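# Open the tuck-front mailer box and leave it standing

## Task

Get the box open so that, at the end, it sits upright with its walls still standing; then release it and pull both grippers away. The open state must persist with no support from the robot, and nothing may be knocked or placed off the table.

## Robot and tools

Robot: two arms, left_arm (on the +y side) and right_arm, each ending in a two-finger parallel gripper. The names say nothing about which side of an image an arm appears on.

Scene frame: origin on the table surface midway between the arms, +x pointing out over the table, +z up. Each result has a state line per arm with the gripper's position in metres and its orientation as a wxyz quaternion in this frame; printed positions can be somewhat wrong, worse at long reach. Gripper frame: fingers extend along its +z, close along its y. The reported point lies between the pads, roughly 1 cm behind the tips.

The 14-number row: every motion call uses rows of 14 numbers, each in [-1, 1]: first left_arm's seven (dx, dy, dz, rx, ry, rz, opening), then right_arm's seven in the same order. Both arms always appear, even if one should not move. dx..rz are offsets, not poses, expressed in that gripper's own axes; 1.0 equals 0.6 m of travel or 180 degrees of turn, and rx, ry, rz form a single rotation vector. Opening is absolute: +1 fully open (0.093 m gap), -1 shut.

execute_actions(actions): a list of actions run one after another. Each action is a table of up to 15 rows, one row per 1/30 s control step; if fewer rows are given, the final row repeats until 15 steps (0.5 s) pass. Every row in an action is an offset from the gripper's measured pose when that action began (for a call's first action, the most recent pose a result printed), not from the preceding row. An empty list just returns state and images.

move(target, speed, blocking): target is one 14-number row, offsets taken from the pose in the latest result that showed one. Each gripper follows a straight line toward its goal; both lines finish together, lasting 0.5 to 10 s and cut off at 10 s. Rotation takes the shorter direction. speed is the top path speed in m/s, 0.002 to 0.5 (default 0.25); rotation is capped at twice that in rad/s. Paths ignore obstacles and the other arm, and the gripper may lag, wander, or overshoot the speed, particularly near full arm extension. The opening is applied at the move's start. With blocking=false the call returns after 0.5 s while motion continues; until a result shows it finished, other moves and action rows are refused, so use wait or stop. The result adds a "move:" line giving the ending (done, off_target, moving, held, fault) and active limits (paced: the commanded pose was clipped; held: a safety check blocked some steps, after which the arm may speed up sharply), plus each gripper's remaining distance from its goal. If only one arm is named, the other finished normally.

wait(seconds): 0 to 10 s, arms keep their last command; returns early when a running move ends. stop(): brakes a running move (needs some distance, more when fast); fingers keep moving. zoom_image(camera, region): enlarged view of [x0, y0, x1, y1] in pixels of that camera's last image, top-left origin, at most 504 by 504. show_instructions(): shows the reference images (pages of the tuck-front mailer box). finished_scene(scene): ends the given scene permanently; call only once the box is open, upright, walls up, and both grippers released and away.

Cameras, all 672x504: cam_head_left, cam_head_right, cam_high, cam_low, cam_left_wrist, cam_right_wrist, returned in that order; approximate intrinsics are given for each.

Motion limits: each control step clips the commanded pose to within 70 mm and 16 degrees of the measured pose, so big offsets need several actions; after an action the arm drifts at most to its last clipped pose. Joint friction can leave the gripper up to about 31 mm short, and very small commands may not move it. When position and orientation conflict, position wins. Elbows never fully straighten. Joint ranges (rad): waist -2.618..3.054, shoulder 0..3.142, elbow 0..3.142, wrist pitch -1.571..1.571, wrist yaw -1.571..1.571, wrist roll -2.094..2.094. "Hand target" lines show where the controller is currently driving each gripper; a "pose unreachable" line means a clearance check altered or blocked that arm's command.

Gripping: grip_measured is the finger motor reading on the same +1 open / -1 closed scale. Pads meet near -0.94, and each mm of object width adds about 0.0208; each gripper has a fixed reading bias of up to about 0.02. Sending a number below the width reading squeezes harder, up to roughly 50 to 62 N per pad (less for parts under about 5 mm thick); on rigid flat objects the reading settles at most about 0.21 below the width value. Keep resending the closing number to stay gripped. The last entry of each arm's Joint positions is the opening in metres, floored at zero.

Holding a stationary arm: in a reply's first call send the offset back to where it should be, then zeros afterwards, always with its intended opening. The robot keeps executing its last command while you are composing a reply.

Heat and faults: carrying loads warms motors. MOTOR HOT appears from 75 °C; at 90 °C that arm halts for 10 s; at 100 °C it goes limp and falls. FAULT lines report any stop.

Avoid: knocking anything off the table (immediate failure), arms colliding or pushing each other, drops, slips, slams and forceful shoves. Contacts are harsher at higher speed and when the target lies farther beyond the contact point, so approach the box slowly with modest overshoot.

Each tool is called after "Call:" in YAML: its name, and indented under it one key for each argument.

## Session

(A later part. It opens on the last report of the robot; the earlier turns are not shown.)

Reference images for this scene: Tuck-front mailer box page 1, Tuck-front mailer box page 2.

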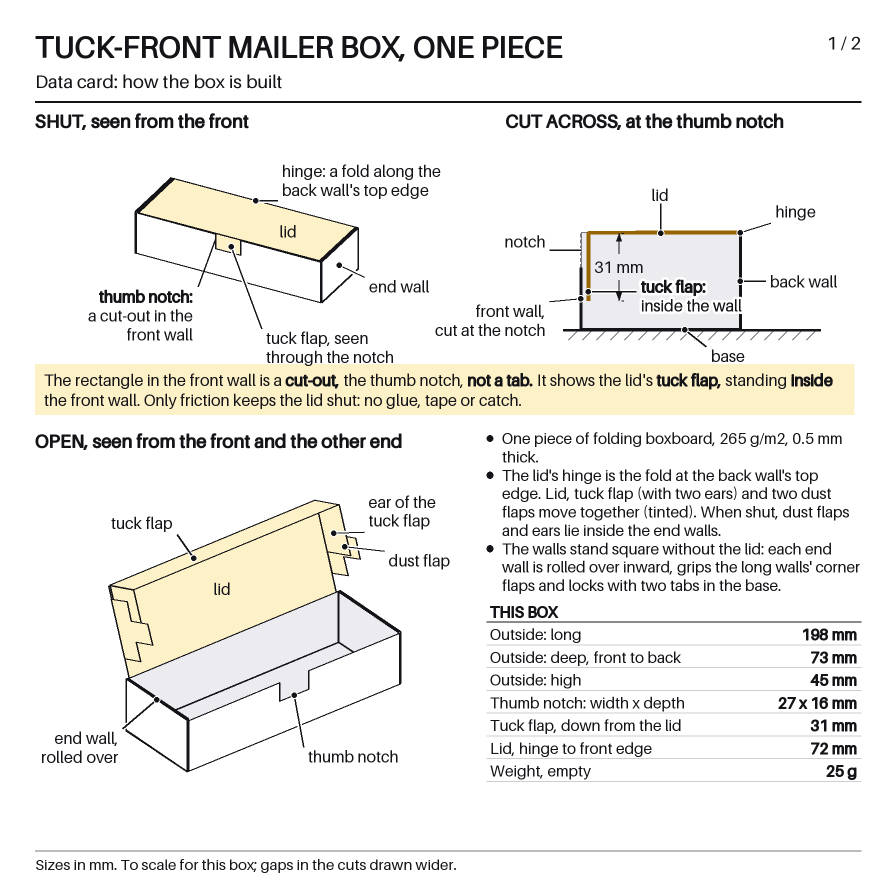

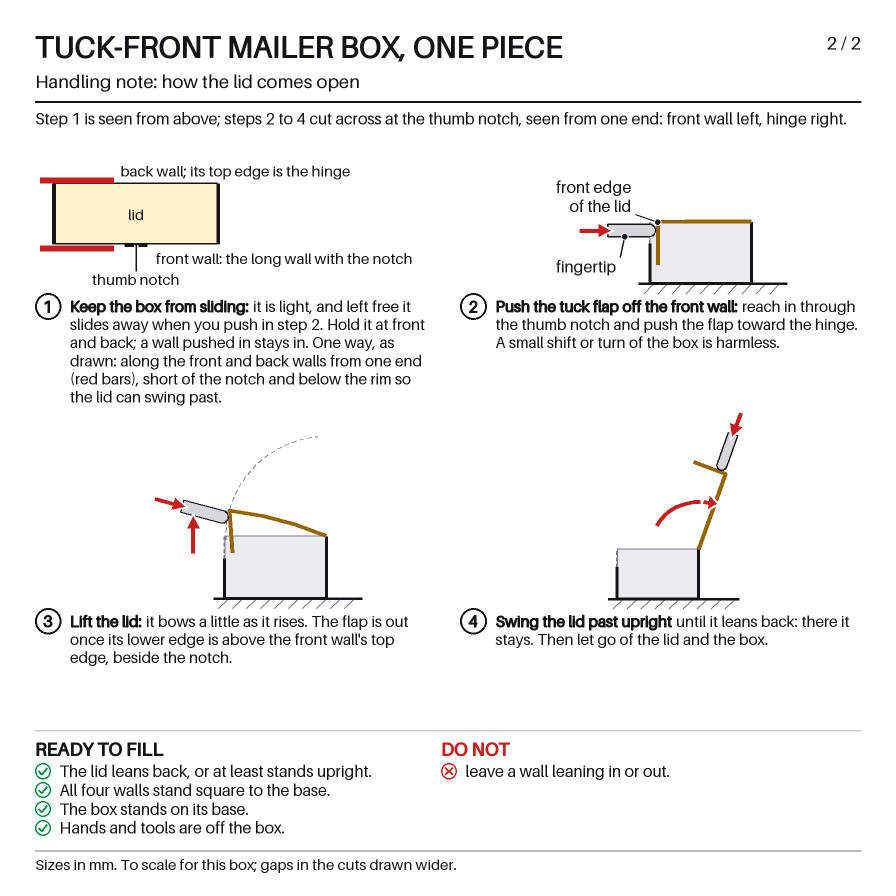

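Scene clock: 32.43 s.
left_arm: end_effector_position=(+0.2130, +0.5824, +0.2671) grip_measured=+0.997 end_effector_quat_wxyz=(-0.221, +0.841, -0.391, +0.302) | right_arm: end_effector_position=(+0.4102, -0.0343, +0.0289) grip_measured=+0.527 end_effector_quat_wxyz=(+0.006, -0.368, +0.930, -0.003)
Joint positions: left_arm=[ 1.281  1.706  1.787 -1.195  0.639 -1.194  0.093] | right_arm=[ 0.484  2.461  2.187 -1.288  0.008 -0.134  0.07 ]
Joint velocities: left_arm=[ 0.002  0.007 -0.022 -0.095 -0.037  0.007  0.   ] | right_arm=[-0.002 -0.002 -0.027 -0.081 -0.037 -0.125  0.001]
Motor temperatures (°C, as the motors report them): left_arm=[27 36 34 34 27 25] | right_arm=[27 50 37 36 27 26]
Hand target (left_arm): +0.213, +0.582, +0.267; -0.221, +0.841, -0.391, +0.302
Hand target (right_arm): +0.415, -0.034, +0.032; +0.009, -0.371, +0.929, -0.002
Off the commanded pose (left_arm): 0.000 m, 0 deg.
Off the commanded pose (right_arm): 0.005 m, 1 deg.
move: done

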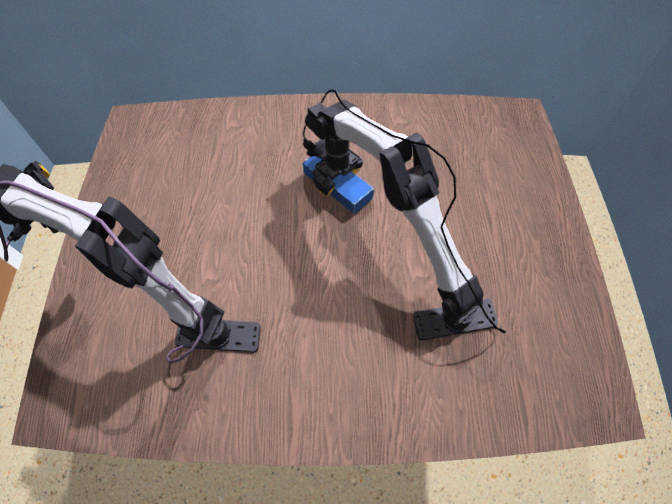

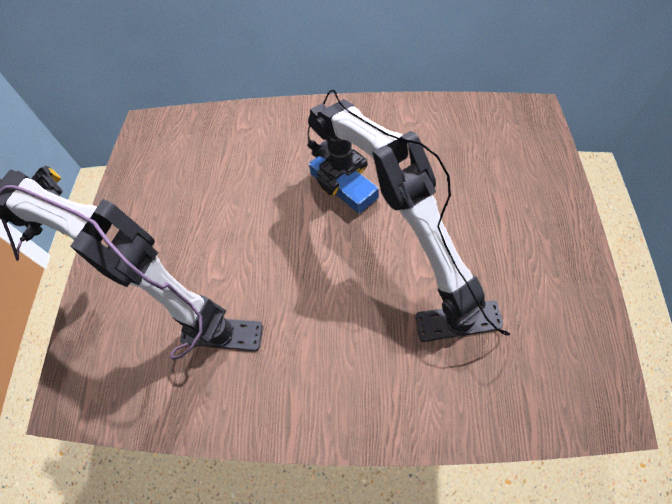

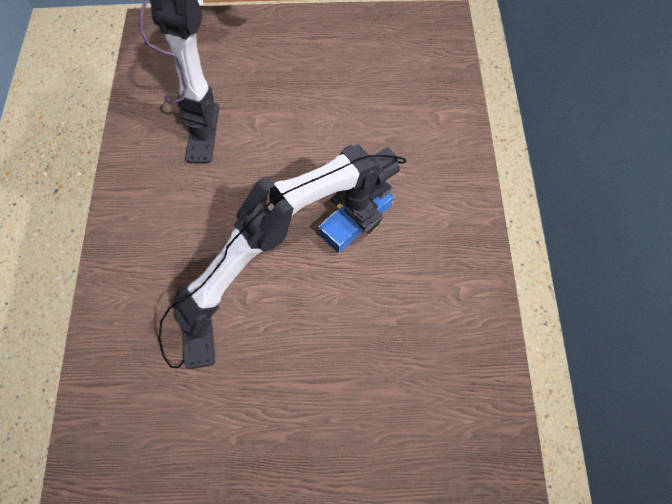

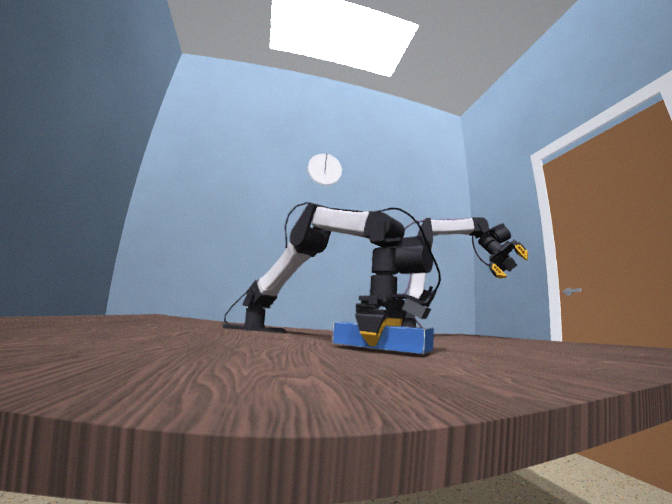

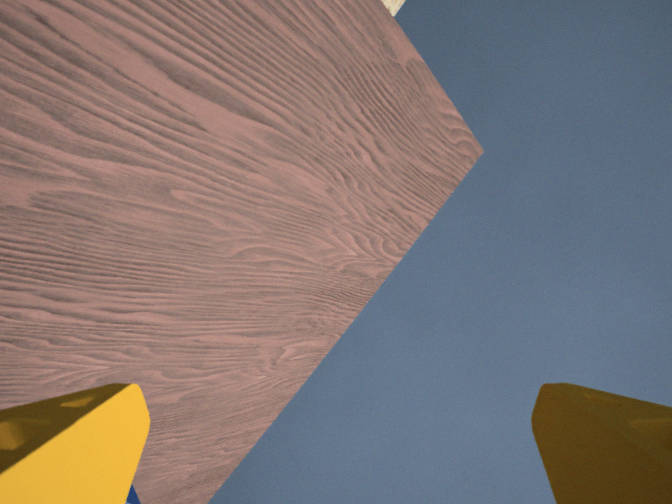

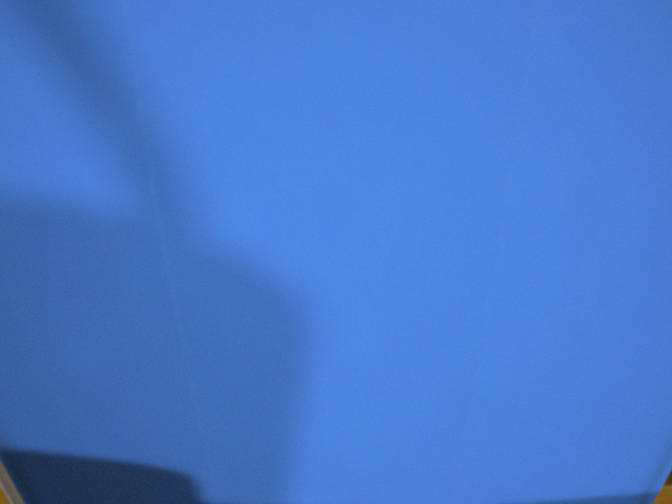

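Call:
move:
  target: [0,0,0,0,0,0,-1, 0,0,0.03,0,0,0,0.52]
  speed: 0.03

Call:
move:
  target: [0,0,0,0,0,0,-1, 0,0,0,0,0,0,1]

Call:
move:
  target: [0,0,0,0,0,0,-1, 0,0,-0.12,0,0,0,1]
  speed: 0.08

Call:
move:
  target: [0.687,0.595,0.203,0.065,0.32,0.319,-1, 0.27,0,0.05,0,-0.37,0,1]
  speed: 0.15

Scene clock: 41.90 s.
left_arm: end_effector_position=(+0.2130, +0.5824, +0.2671) grip_measured=-0.996 end_effector_quat_wxyz=(-0.221, +0.841, -0.391, +0.302) | right_arm: end_effector_position=(+0.4119, -0.0332, +0.0204) grip_measured=+0.527 end_effector_quat_wxyz=(+0.011, -0.369, +0.929, -0.002)
Joint positions: left_arm=[ 1.281  1.706  1.787 -1.195  0.639 -1.194  0.   ] | right_arm=[ 0.484  2.461  2.153 -1.243  0.009 -0.136  0.07 ]
Joint velocities: left_arm=[ 0.007 -0.007 -0.037 -0.081 -0.037 -0.051  0.   ] | right_arm=[-0.012  0.002 -0.012  0.022 -0.007 -0.037 -0.001]
Motor temperatures (°C, as the motors report them): left_arm=[27 37 35 34 27 25] | right_arm=[27 54 38 35 27 26]
Hand target (left_arm): +0.213, +0.582, +0.267; -0.221, +0.841, -0.391, +0.302
Hand target (right_arm): +0.410, -0.034, +0.011; +0.005, -0.368, +0.930, -0.003
Off the commanded pose (left_arm): 0.000 m, 0 deg.
Off the commanded pose (right_arm): 0.010 m, 1 deg.
move: done

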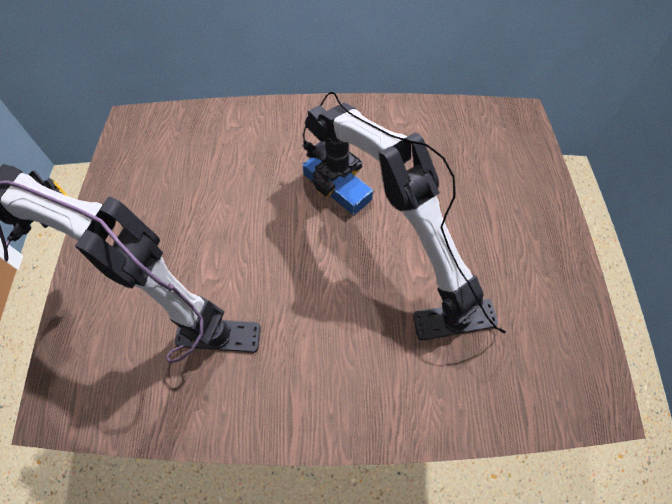

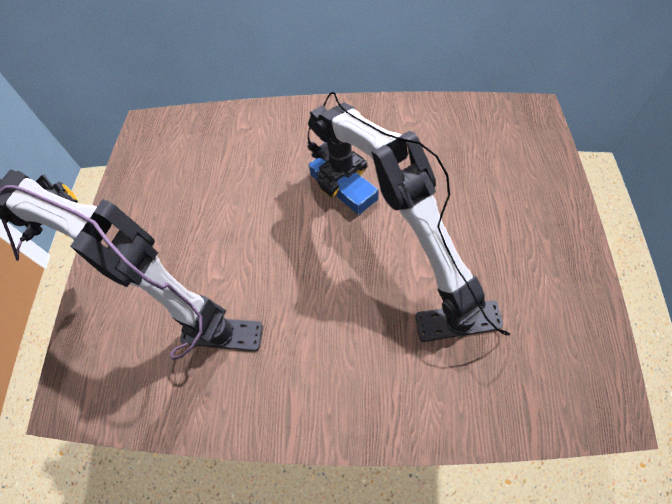

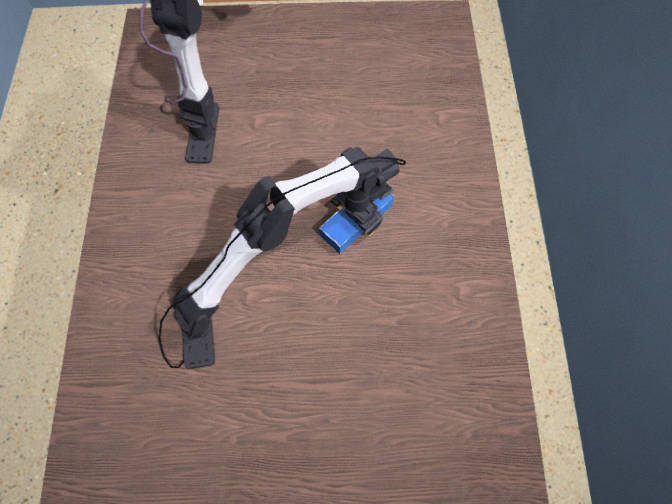

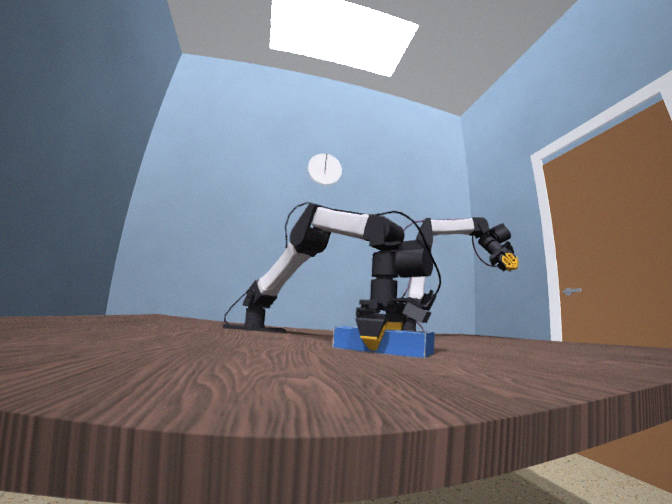

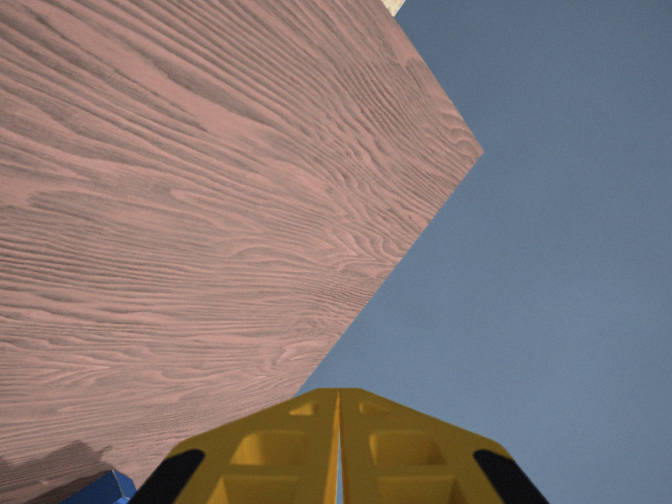

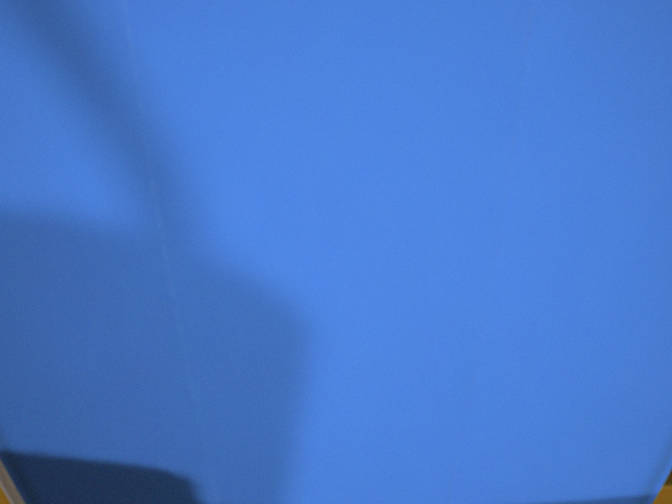

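Scene clock: 42.40 s.
left_arm: end_effector_position=(+0.2130, +0.5824, +0.2671) grip_measured=-0.996 end_effector_quat_wxyz=(-0.221, +0.841, -0.391, +0.302) | right_arm: end_effector_position=(+0.4119, -0.0332, +0.0204) grip_measured=+0.992 end_effector_quat_wxyz=(+0.011, -0.369, +0.929, -0.002)
Joint positions: left_arm=[ 1.281  1.706  1.787 -1.195  0.639 -1.194  0.   ] | right_arm=[ 0.484  2.461  2.153 -1.243  0.009 -0.136  0.093]
Joint velocities: left_arm=[ 0.012 -0.012  0.002 -0.037 -0.007  0.007  0.   ] | right_arm=[ 0.017 -0.012 -0.007 -0.037  0.007  0.066  0.   ]
Motor temperatures (°C, as the motors report them): left_arm=[27 37 35 34 27 25] | right_arm=[27 54 38 35 27 26]
Hand target (left_arm): +0.213, +0.582, +0.267; -0.221, +0.841, -0.391, +0.302
Hand target (right_arm): +0.412, -0.033, +0.020; +0.011, -0.369, +0.929, -0.002
Off the commanded pose (left_arm): 0.000 m, 0 deg.
Off the commanded pose (right_arm): 0.000 m, 0 deg.
move: done

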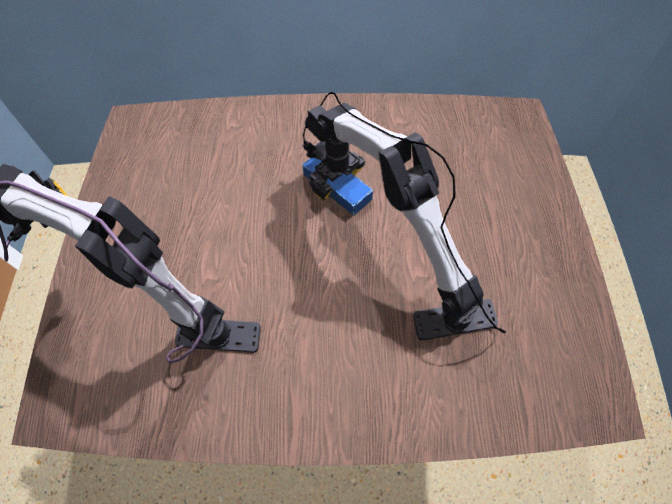

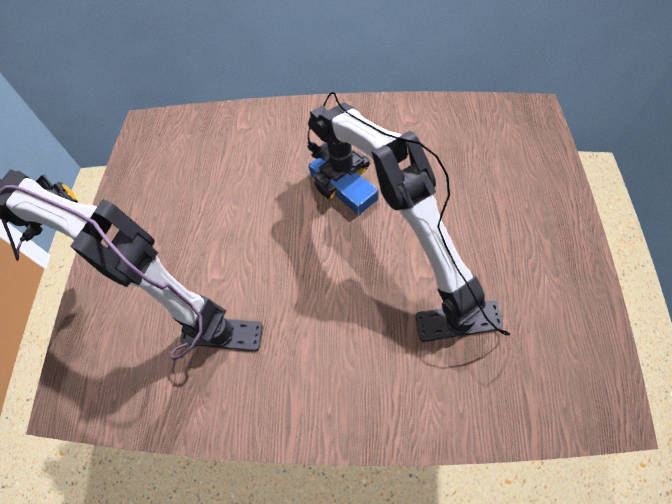

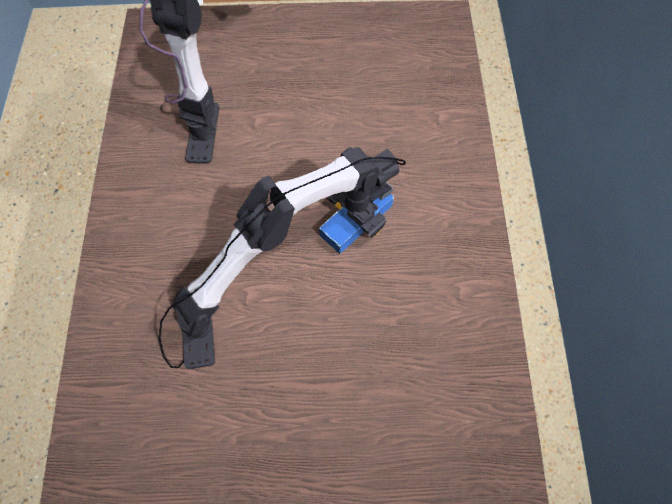

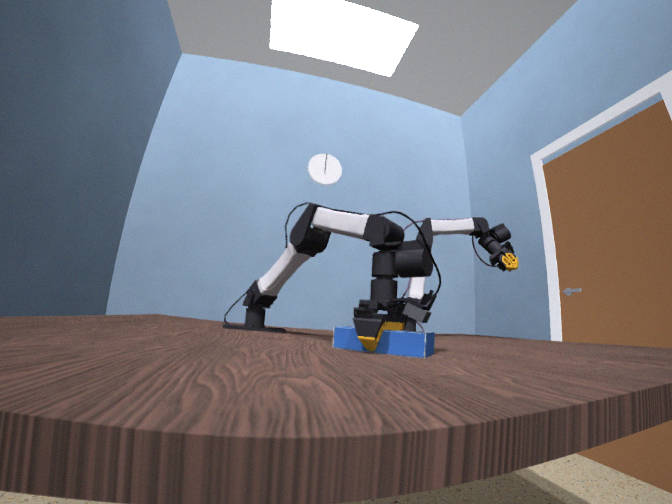

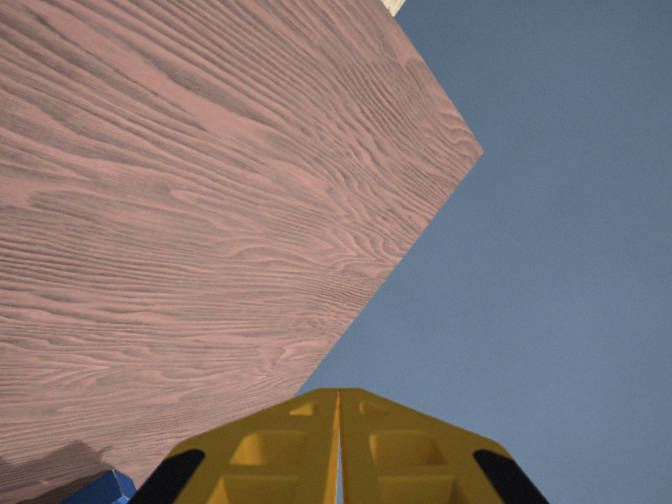

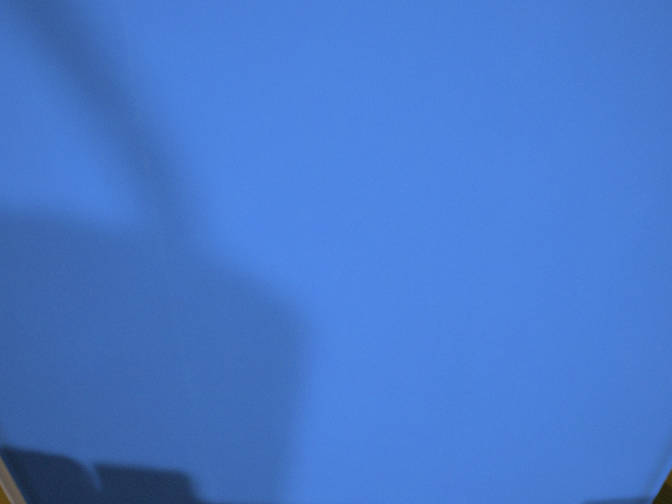

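Scene clock: 43.90 s.
left_arm: end_effector_position=(+0.2130, +0.5824, +0.2671) grip_measured=-0.996 end_effector_quat_wxyz=(-0.221, +0.841, -0.391, +0.302) | right_arm: end_effector_position=(+0.4101, -0.0344, +0.0900) grip_measured=+0.992 end_effector_quat_wxyz=(+0.010, -0.369, +0.929, -0.002)
Joint positions: left_arm=[ 1.281  1.706  1.787 -1.195  0.639 -1.194  0.   ] | right_arm=[ 0.484  2.489  2.483 -1.547  0.009 -0.136  0.093]
Joint velocities: left_arm=[ 0.002 -0.012 -0.007 -0.007  0.007 -0.022  0.   ] | right_arm=[-0.007  0.002  0.002 -0.022 -0.095 -0.007 -0.001]
Motor temperatures (°C, as the motors report them): left_arm=[27 37 35 34 27 25] | right_arm=[27 54 38 35 27 26]
Hand target (left_arm): +0.213, +0.582, +0.267; -0.221, +0.841, -0.391, +0.302
Hand target (right_arm): +0.412, -0.033, +0.092; +0.013, -0.369, +0.929, -0.001
Off the commanded pose (left_arm): 0.000 m, 0 deg.
Off the commanded pose (right_arm): 0.003 m, 0 deg.
joint sent to its limit (right arm) — the command would take joint 4 (wrist pitch) past its lower limit, so that joint was sent only as far as its limit.
move: done

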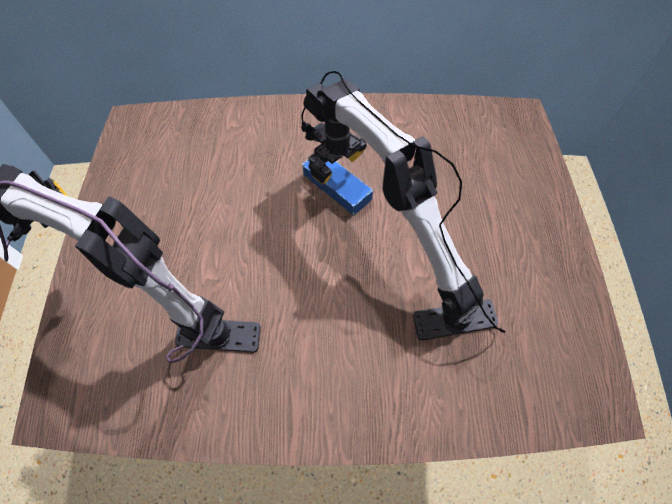

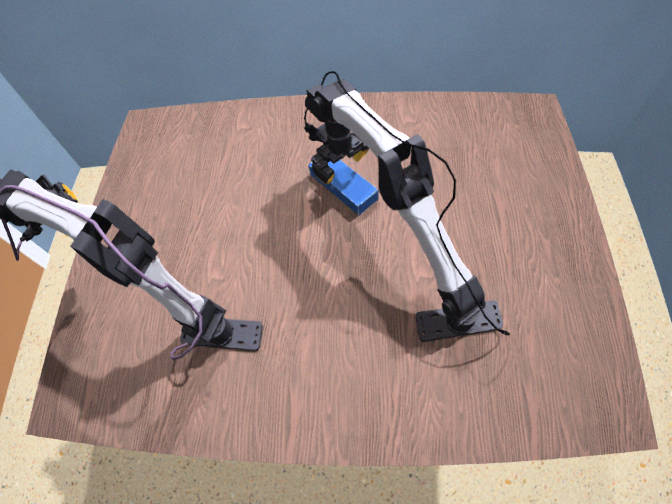

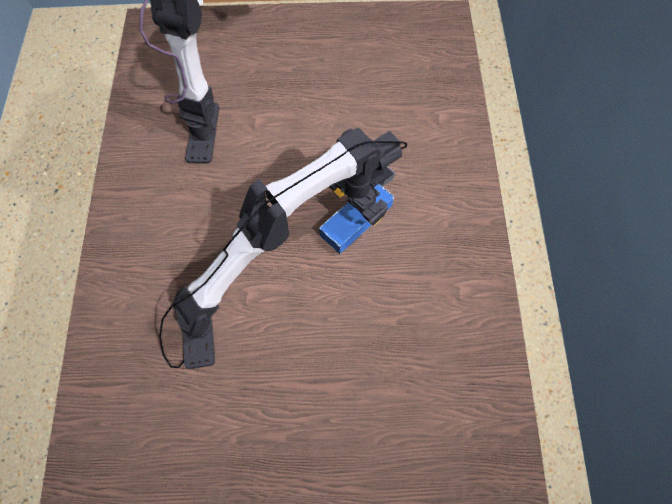

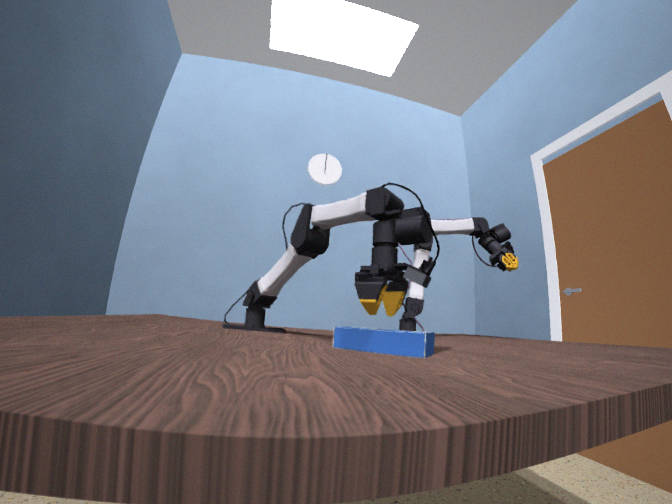

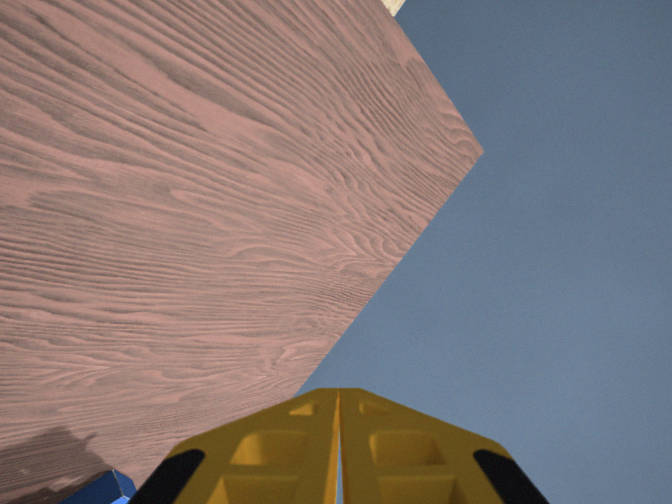

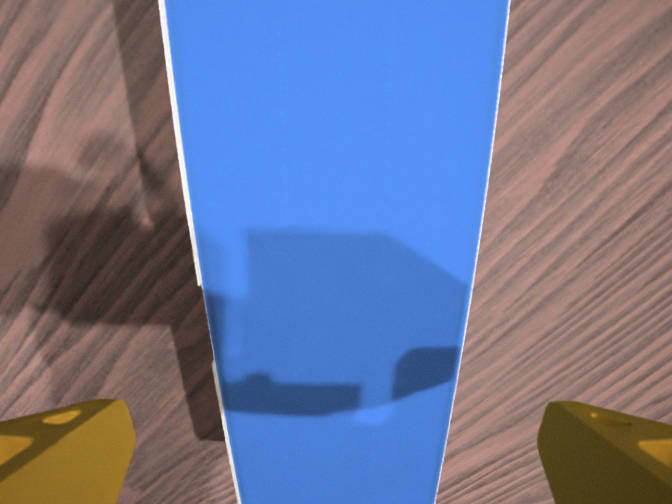

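Scene clock: 49.43 s.
left_arm: end_effector_position=(+0.3083, +0.0680, +0.0939) grip_measured=-0.996 end_effector_quat_wxyz=(+0.200, -0.300, +0.758, -0.543) | right_arm: end_effector_position=(+0.2964, -0.1447, +0.0676) grip_measured=+0.992 end_effector_quat_wxyz=(+0.523, -0.313, +0.766, +0.204)
Joint positions: left_arm=[-0.244  1.494  0.343  0.762  0.512 -1.397  0.   ] | right_arm=[ 0.211  1.391  0.138  0.843 -0.381 -0.176  0.093]
Joint velocities: left_arm=[-0.017 -0.017 -0.007  0.051  0.037  0.022  0.   ] | right_arm=[-0.007 -0.002 -0.007  0.007 -0.022  0.007  0.002]
Motor temperatures (°C, as the motors report them): left_arm=[27 37 35 35 27 25] | right_arm=[27 54 38 36 27 26]
Hand target (left_arm): +0.312, +0.064, +0.093; +0.202, -0.295, +0.760, -0.543
Hand target (right_arm): +0.291, -0.149, +0.060; +0.515, -0.307, +0.773, +0.207
Off the commanded pose (left_arm): 0.015 m, 1 deg.
Off the commanded pose (right_arm): 0.011 m, 1 deg.
move: off_target (left_arm, right_arm)

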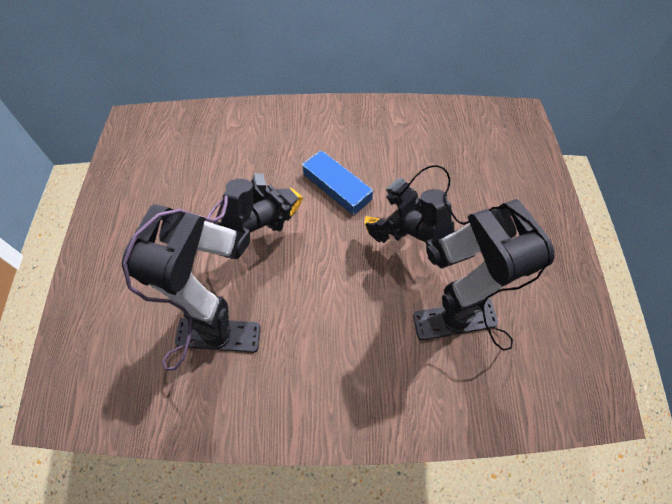

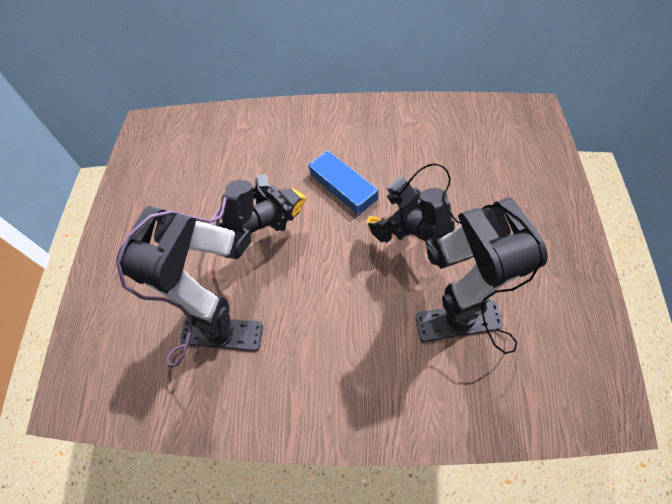

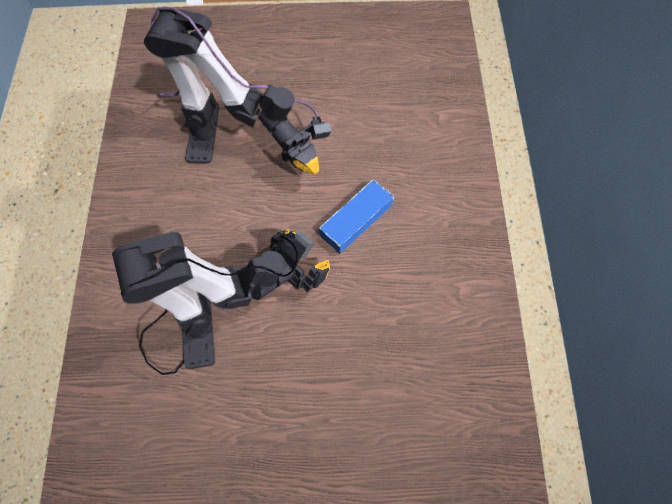

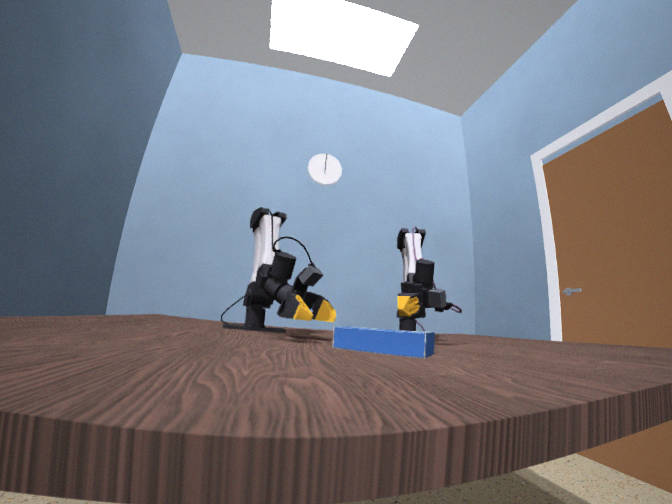

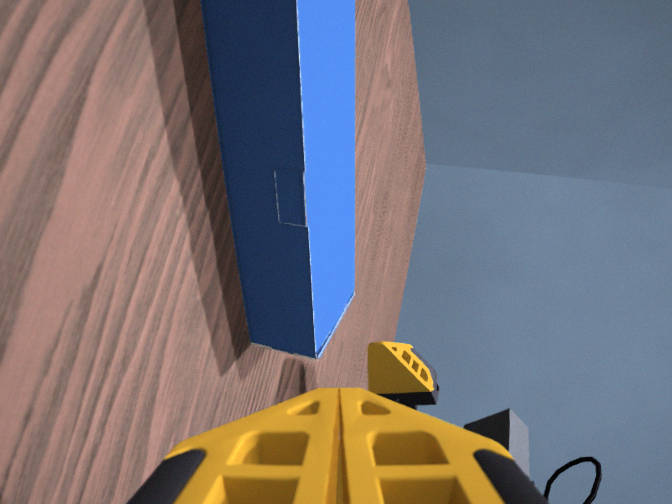

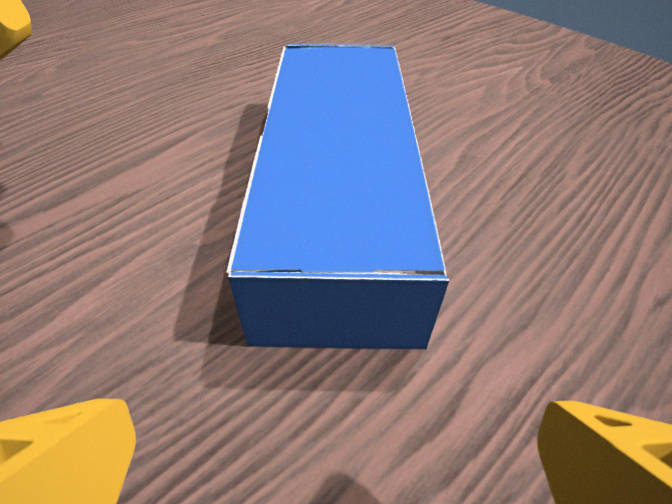

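Call:
move:
  target: [0,0,0,0,0,0,-1, 0.08,0,0.035,0,0,0,1]
  speed: 0.05

Call:
move:
  target: [0,0,0,0,0,0,-1, -0.05,0,0.125,0,0,0,1]
  speed: 0.05

Scene clock: 60.67 s.
left_arm: end_effector_position=(+0.3085, +0.0680, +0.0941) grip_measured=-0.996 end_effector_quat_wxyz=(+0.201, -0.300, +0.758, -0.543) | right_arm: end_effector_position=(+0.3046, -0.1409, +0.0217) grip_measured=+0.992 end_effector_quat_wxyz=(+0.529, -0.314, +0.761, +0.206)
Joint positions: left_arm=[-0.244  1.494  0.343  0.763  0.511 -1.397  0.   ] | right_arm=[ 0.211  1.916  0.125  1.398 -0.386 -0.176  0.093]
Joint velocities: left_arm=[ 0.002  0.007 -0.012 -0.022 -0.051 -0.007  0.   ] | right_arm=[ 0.002  0.012 -0.022  0.022 -0.007 -0.066 -0.001]
Motor temperatures (°C, as the motors report them): left_arm=[27 36 36 37 27 25] | right_arm=[27 51 37 39 27 26]
Hand target (left_arm): +0.308, +0.068, +0.094; +0.200, -0.300, +0.758, -0.543
Hand target (right_arm): +0.298, -0.144, +0.017; +0.523, -0.313, +0.766, +0.204
Off the commanded pose (left_arm): 0.000 m, 0 deg.
Off the commanded pose (right_arm): 0.010 m, 1 deg.
move: done

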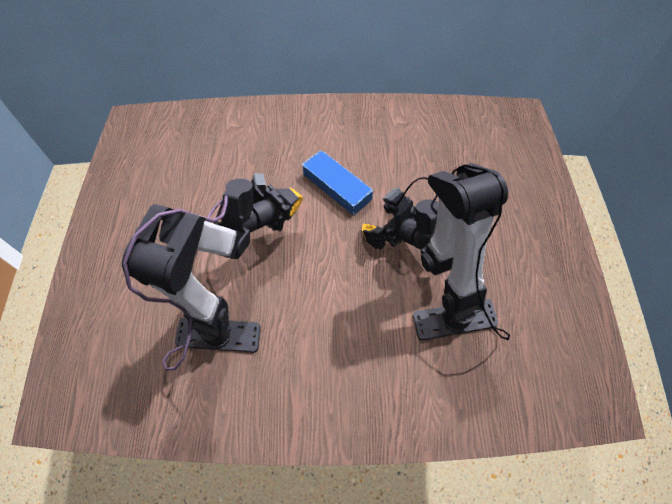

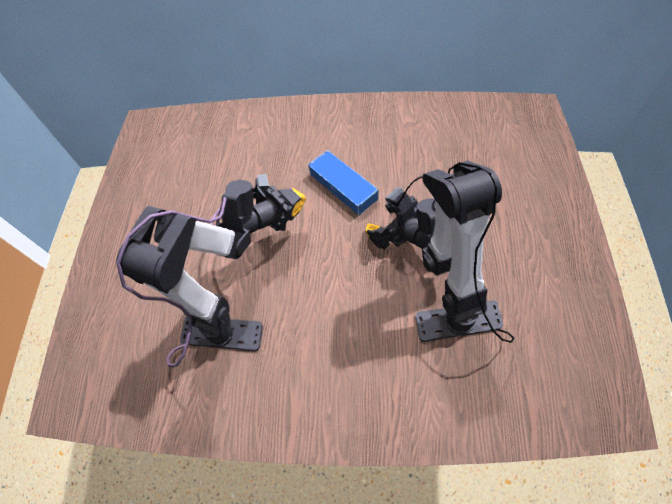

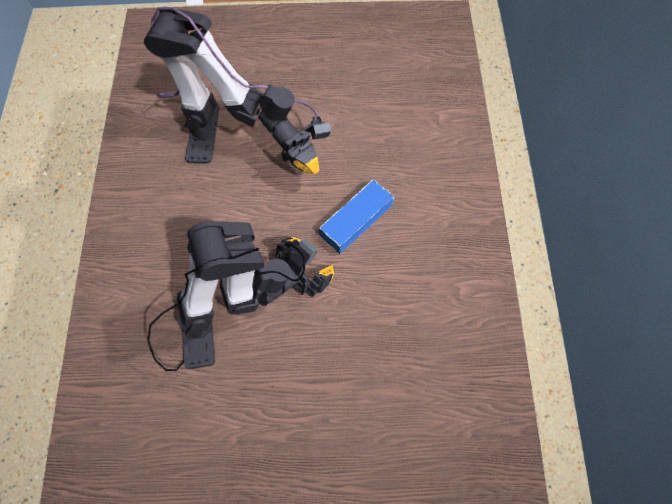

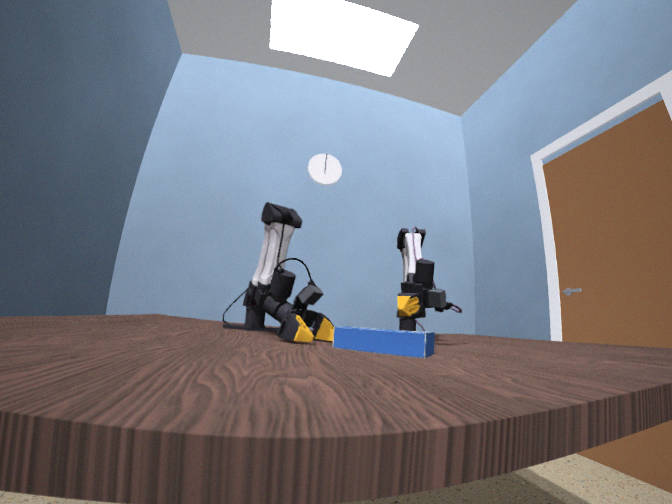

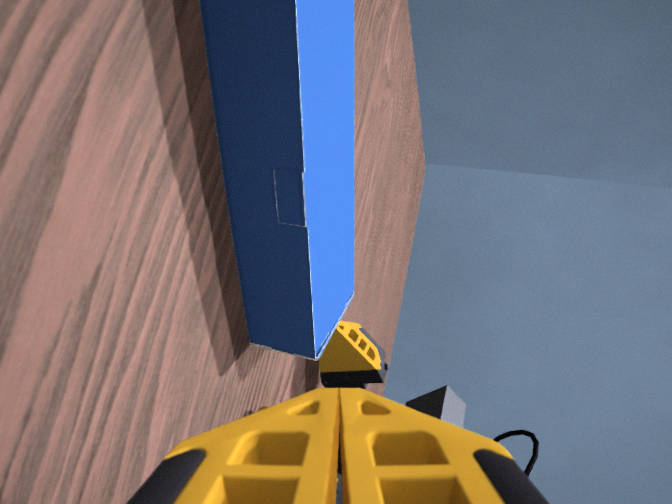

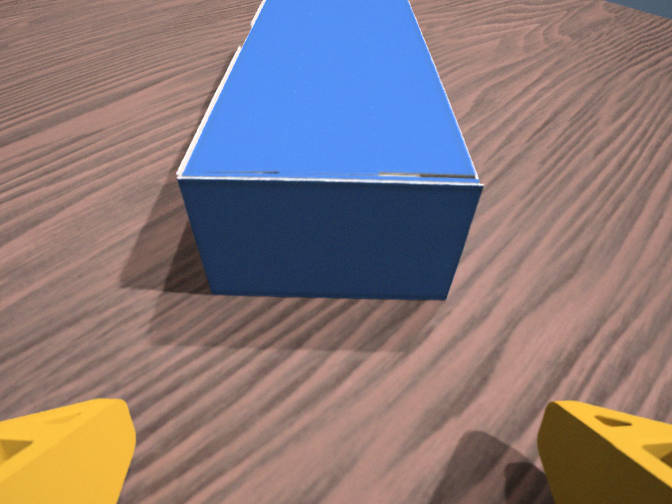

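Scene clock: 62.73 s.
left_arm: end_effector_position=(+0.3085, +0.0680, +0.0941) grip_measured=-0.996 end_effector_quat_wxyz=(+0.201, -0.300, +0.758, -0.543) | right_arm: end_effector_position=(+0.3573, -0.0895, +0.0217) grip_measured=+0.992 end_effector_quat_wxyz=(+0.528, -0.315, +0.762, +0.204)
Joint positions: left_arm=[-0.244  1.494  0.343  0.763  0.511 -1.397  0.   ] | right_arm=[ 0.334  1.983  0.401  1.199 -0.27  -0.132  0.093]
Joint velocities: left_arm=[ 0.007 -0.002  0.017 -0.051  0.066 -0.022  0.   ] | right_arm=[ 0.002 -0.002  0.007  0.022 -0.022  0.066  0.   ]
Motor temperatures (°C, as the motors report them): left_arm=[27 35 36 37 27 25] | right_arm=[27 50 37 40 27 26]
Hand target (left_arm): +0.308, +0.068, +0.094; +0.201, -0.300, +0.758, -0.543
Hand target (right_arm): +0.362, -0.084, +0.023; +0.530, -0.314, +0.761, +0.207
Off the commanded pose (left_arm): 0.000 m, 0 deg.
Off the commanded pose (right_arm): 0.007 m, 0 deg.
move: done

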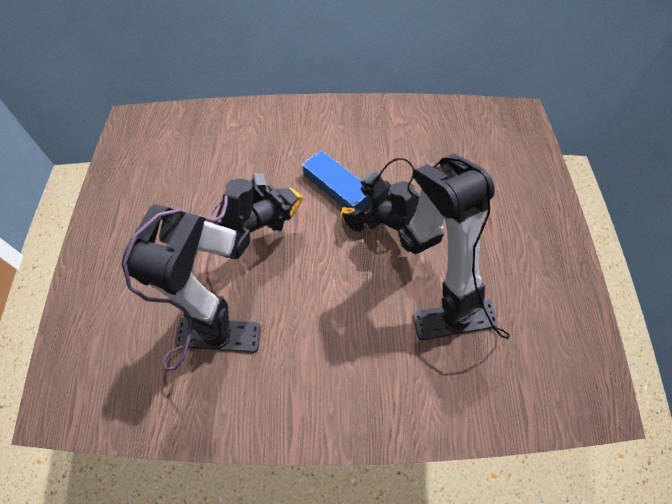

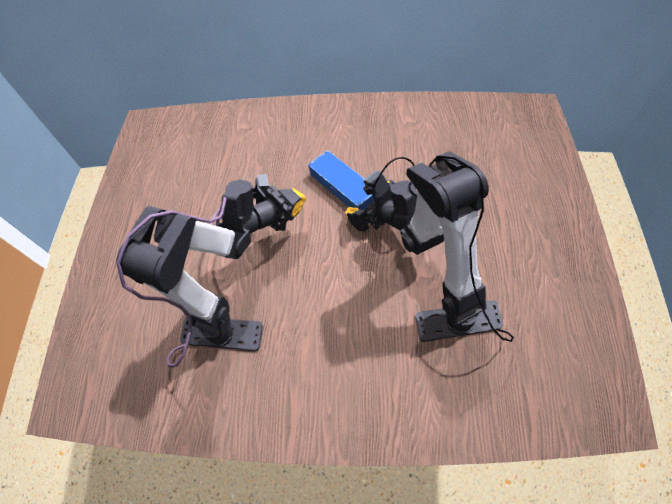

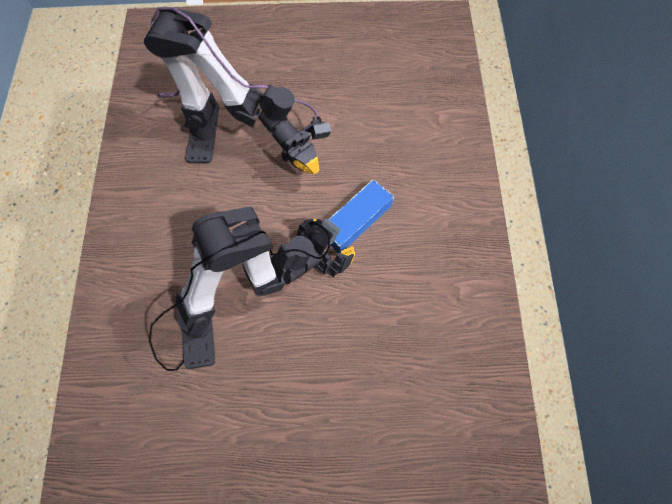

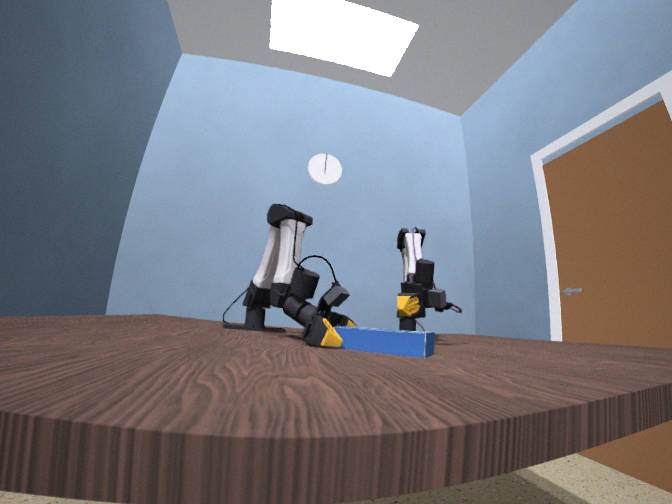

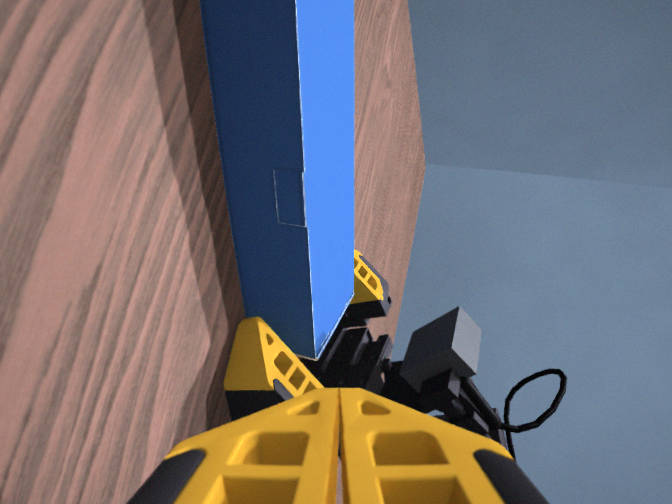

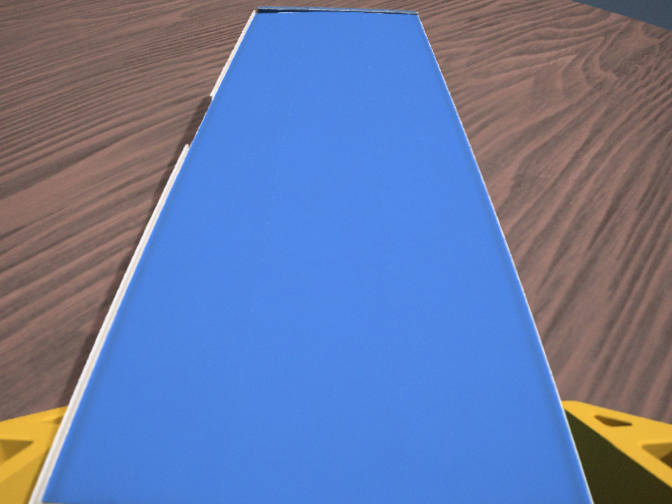

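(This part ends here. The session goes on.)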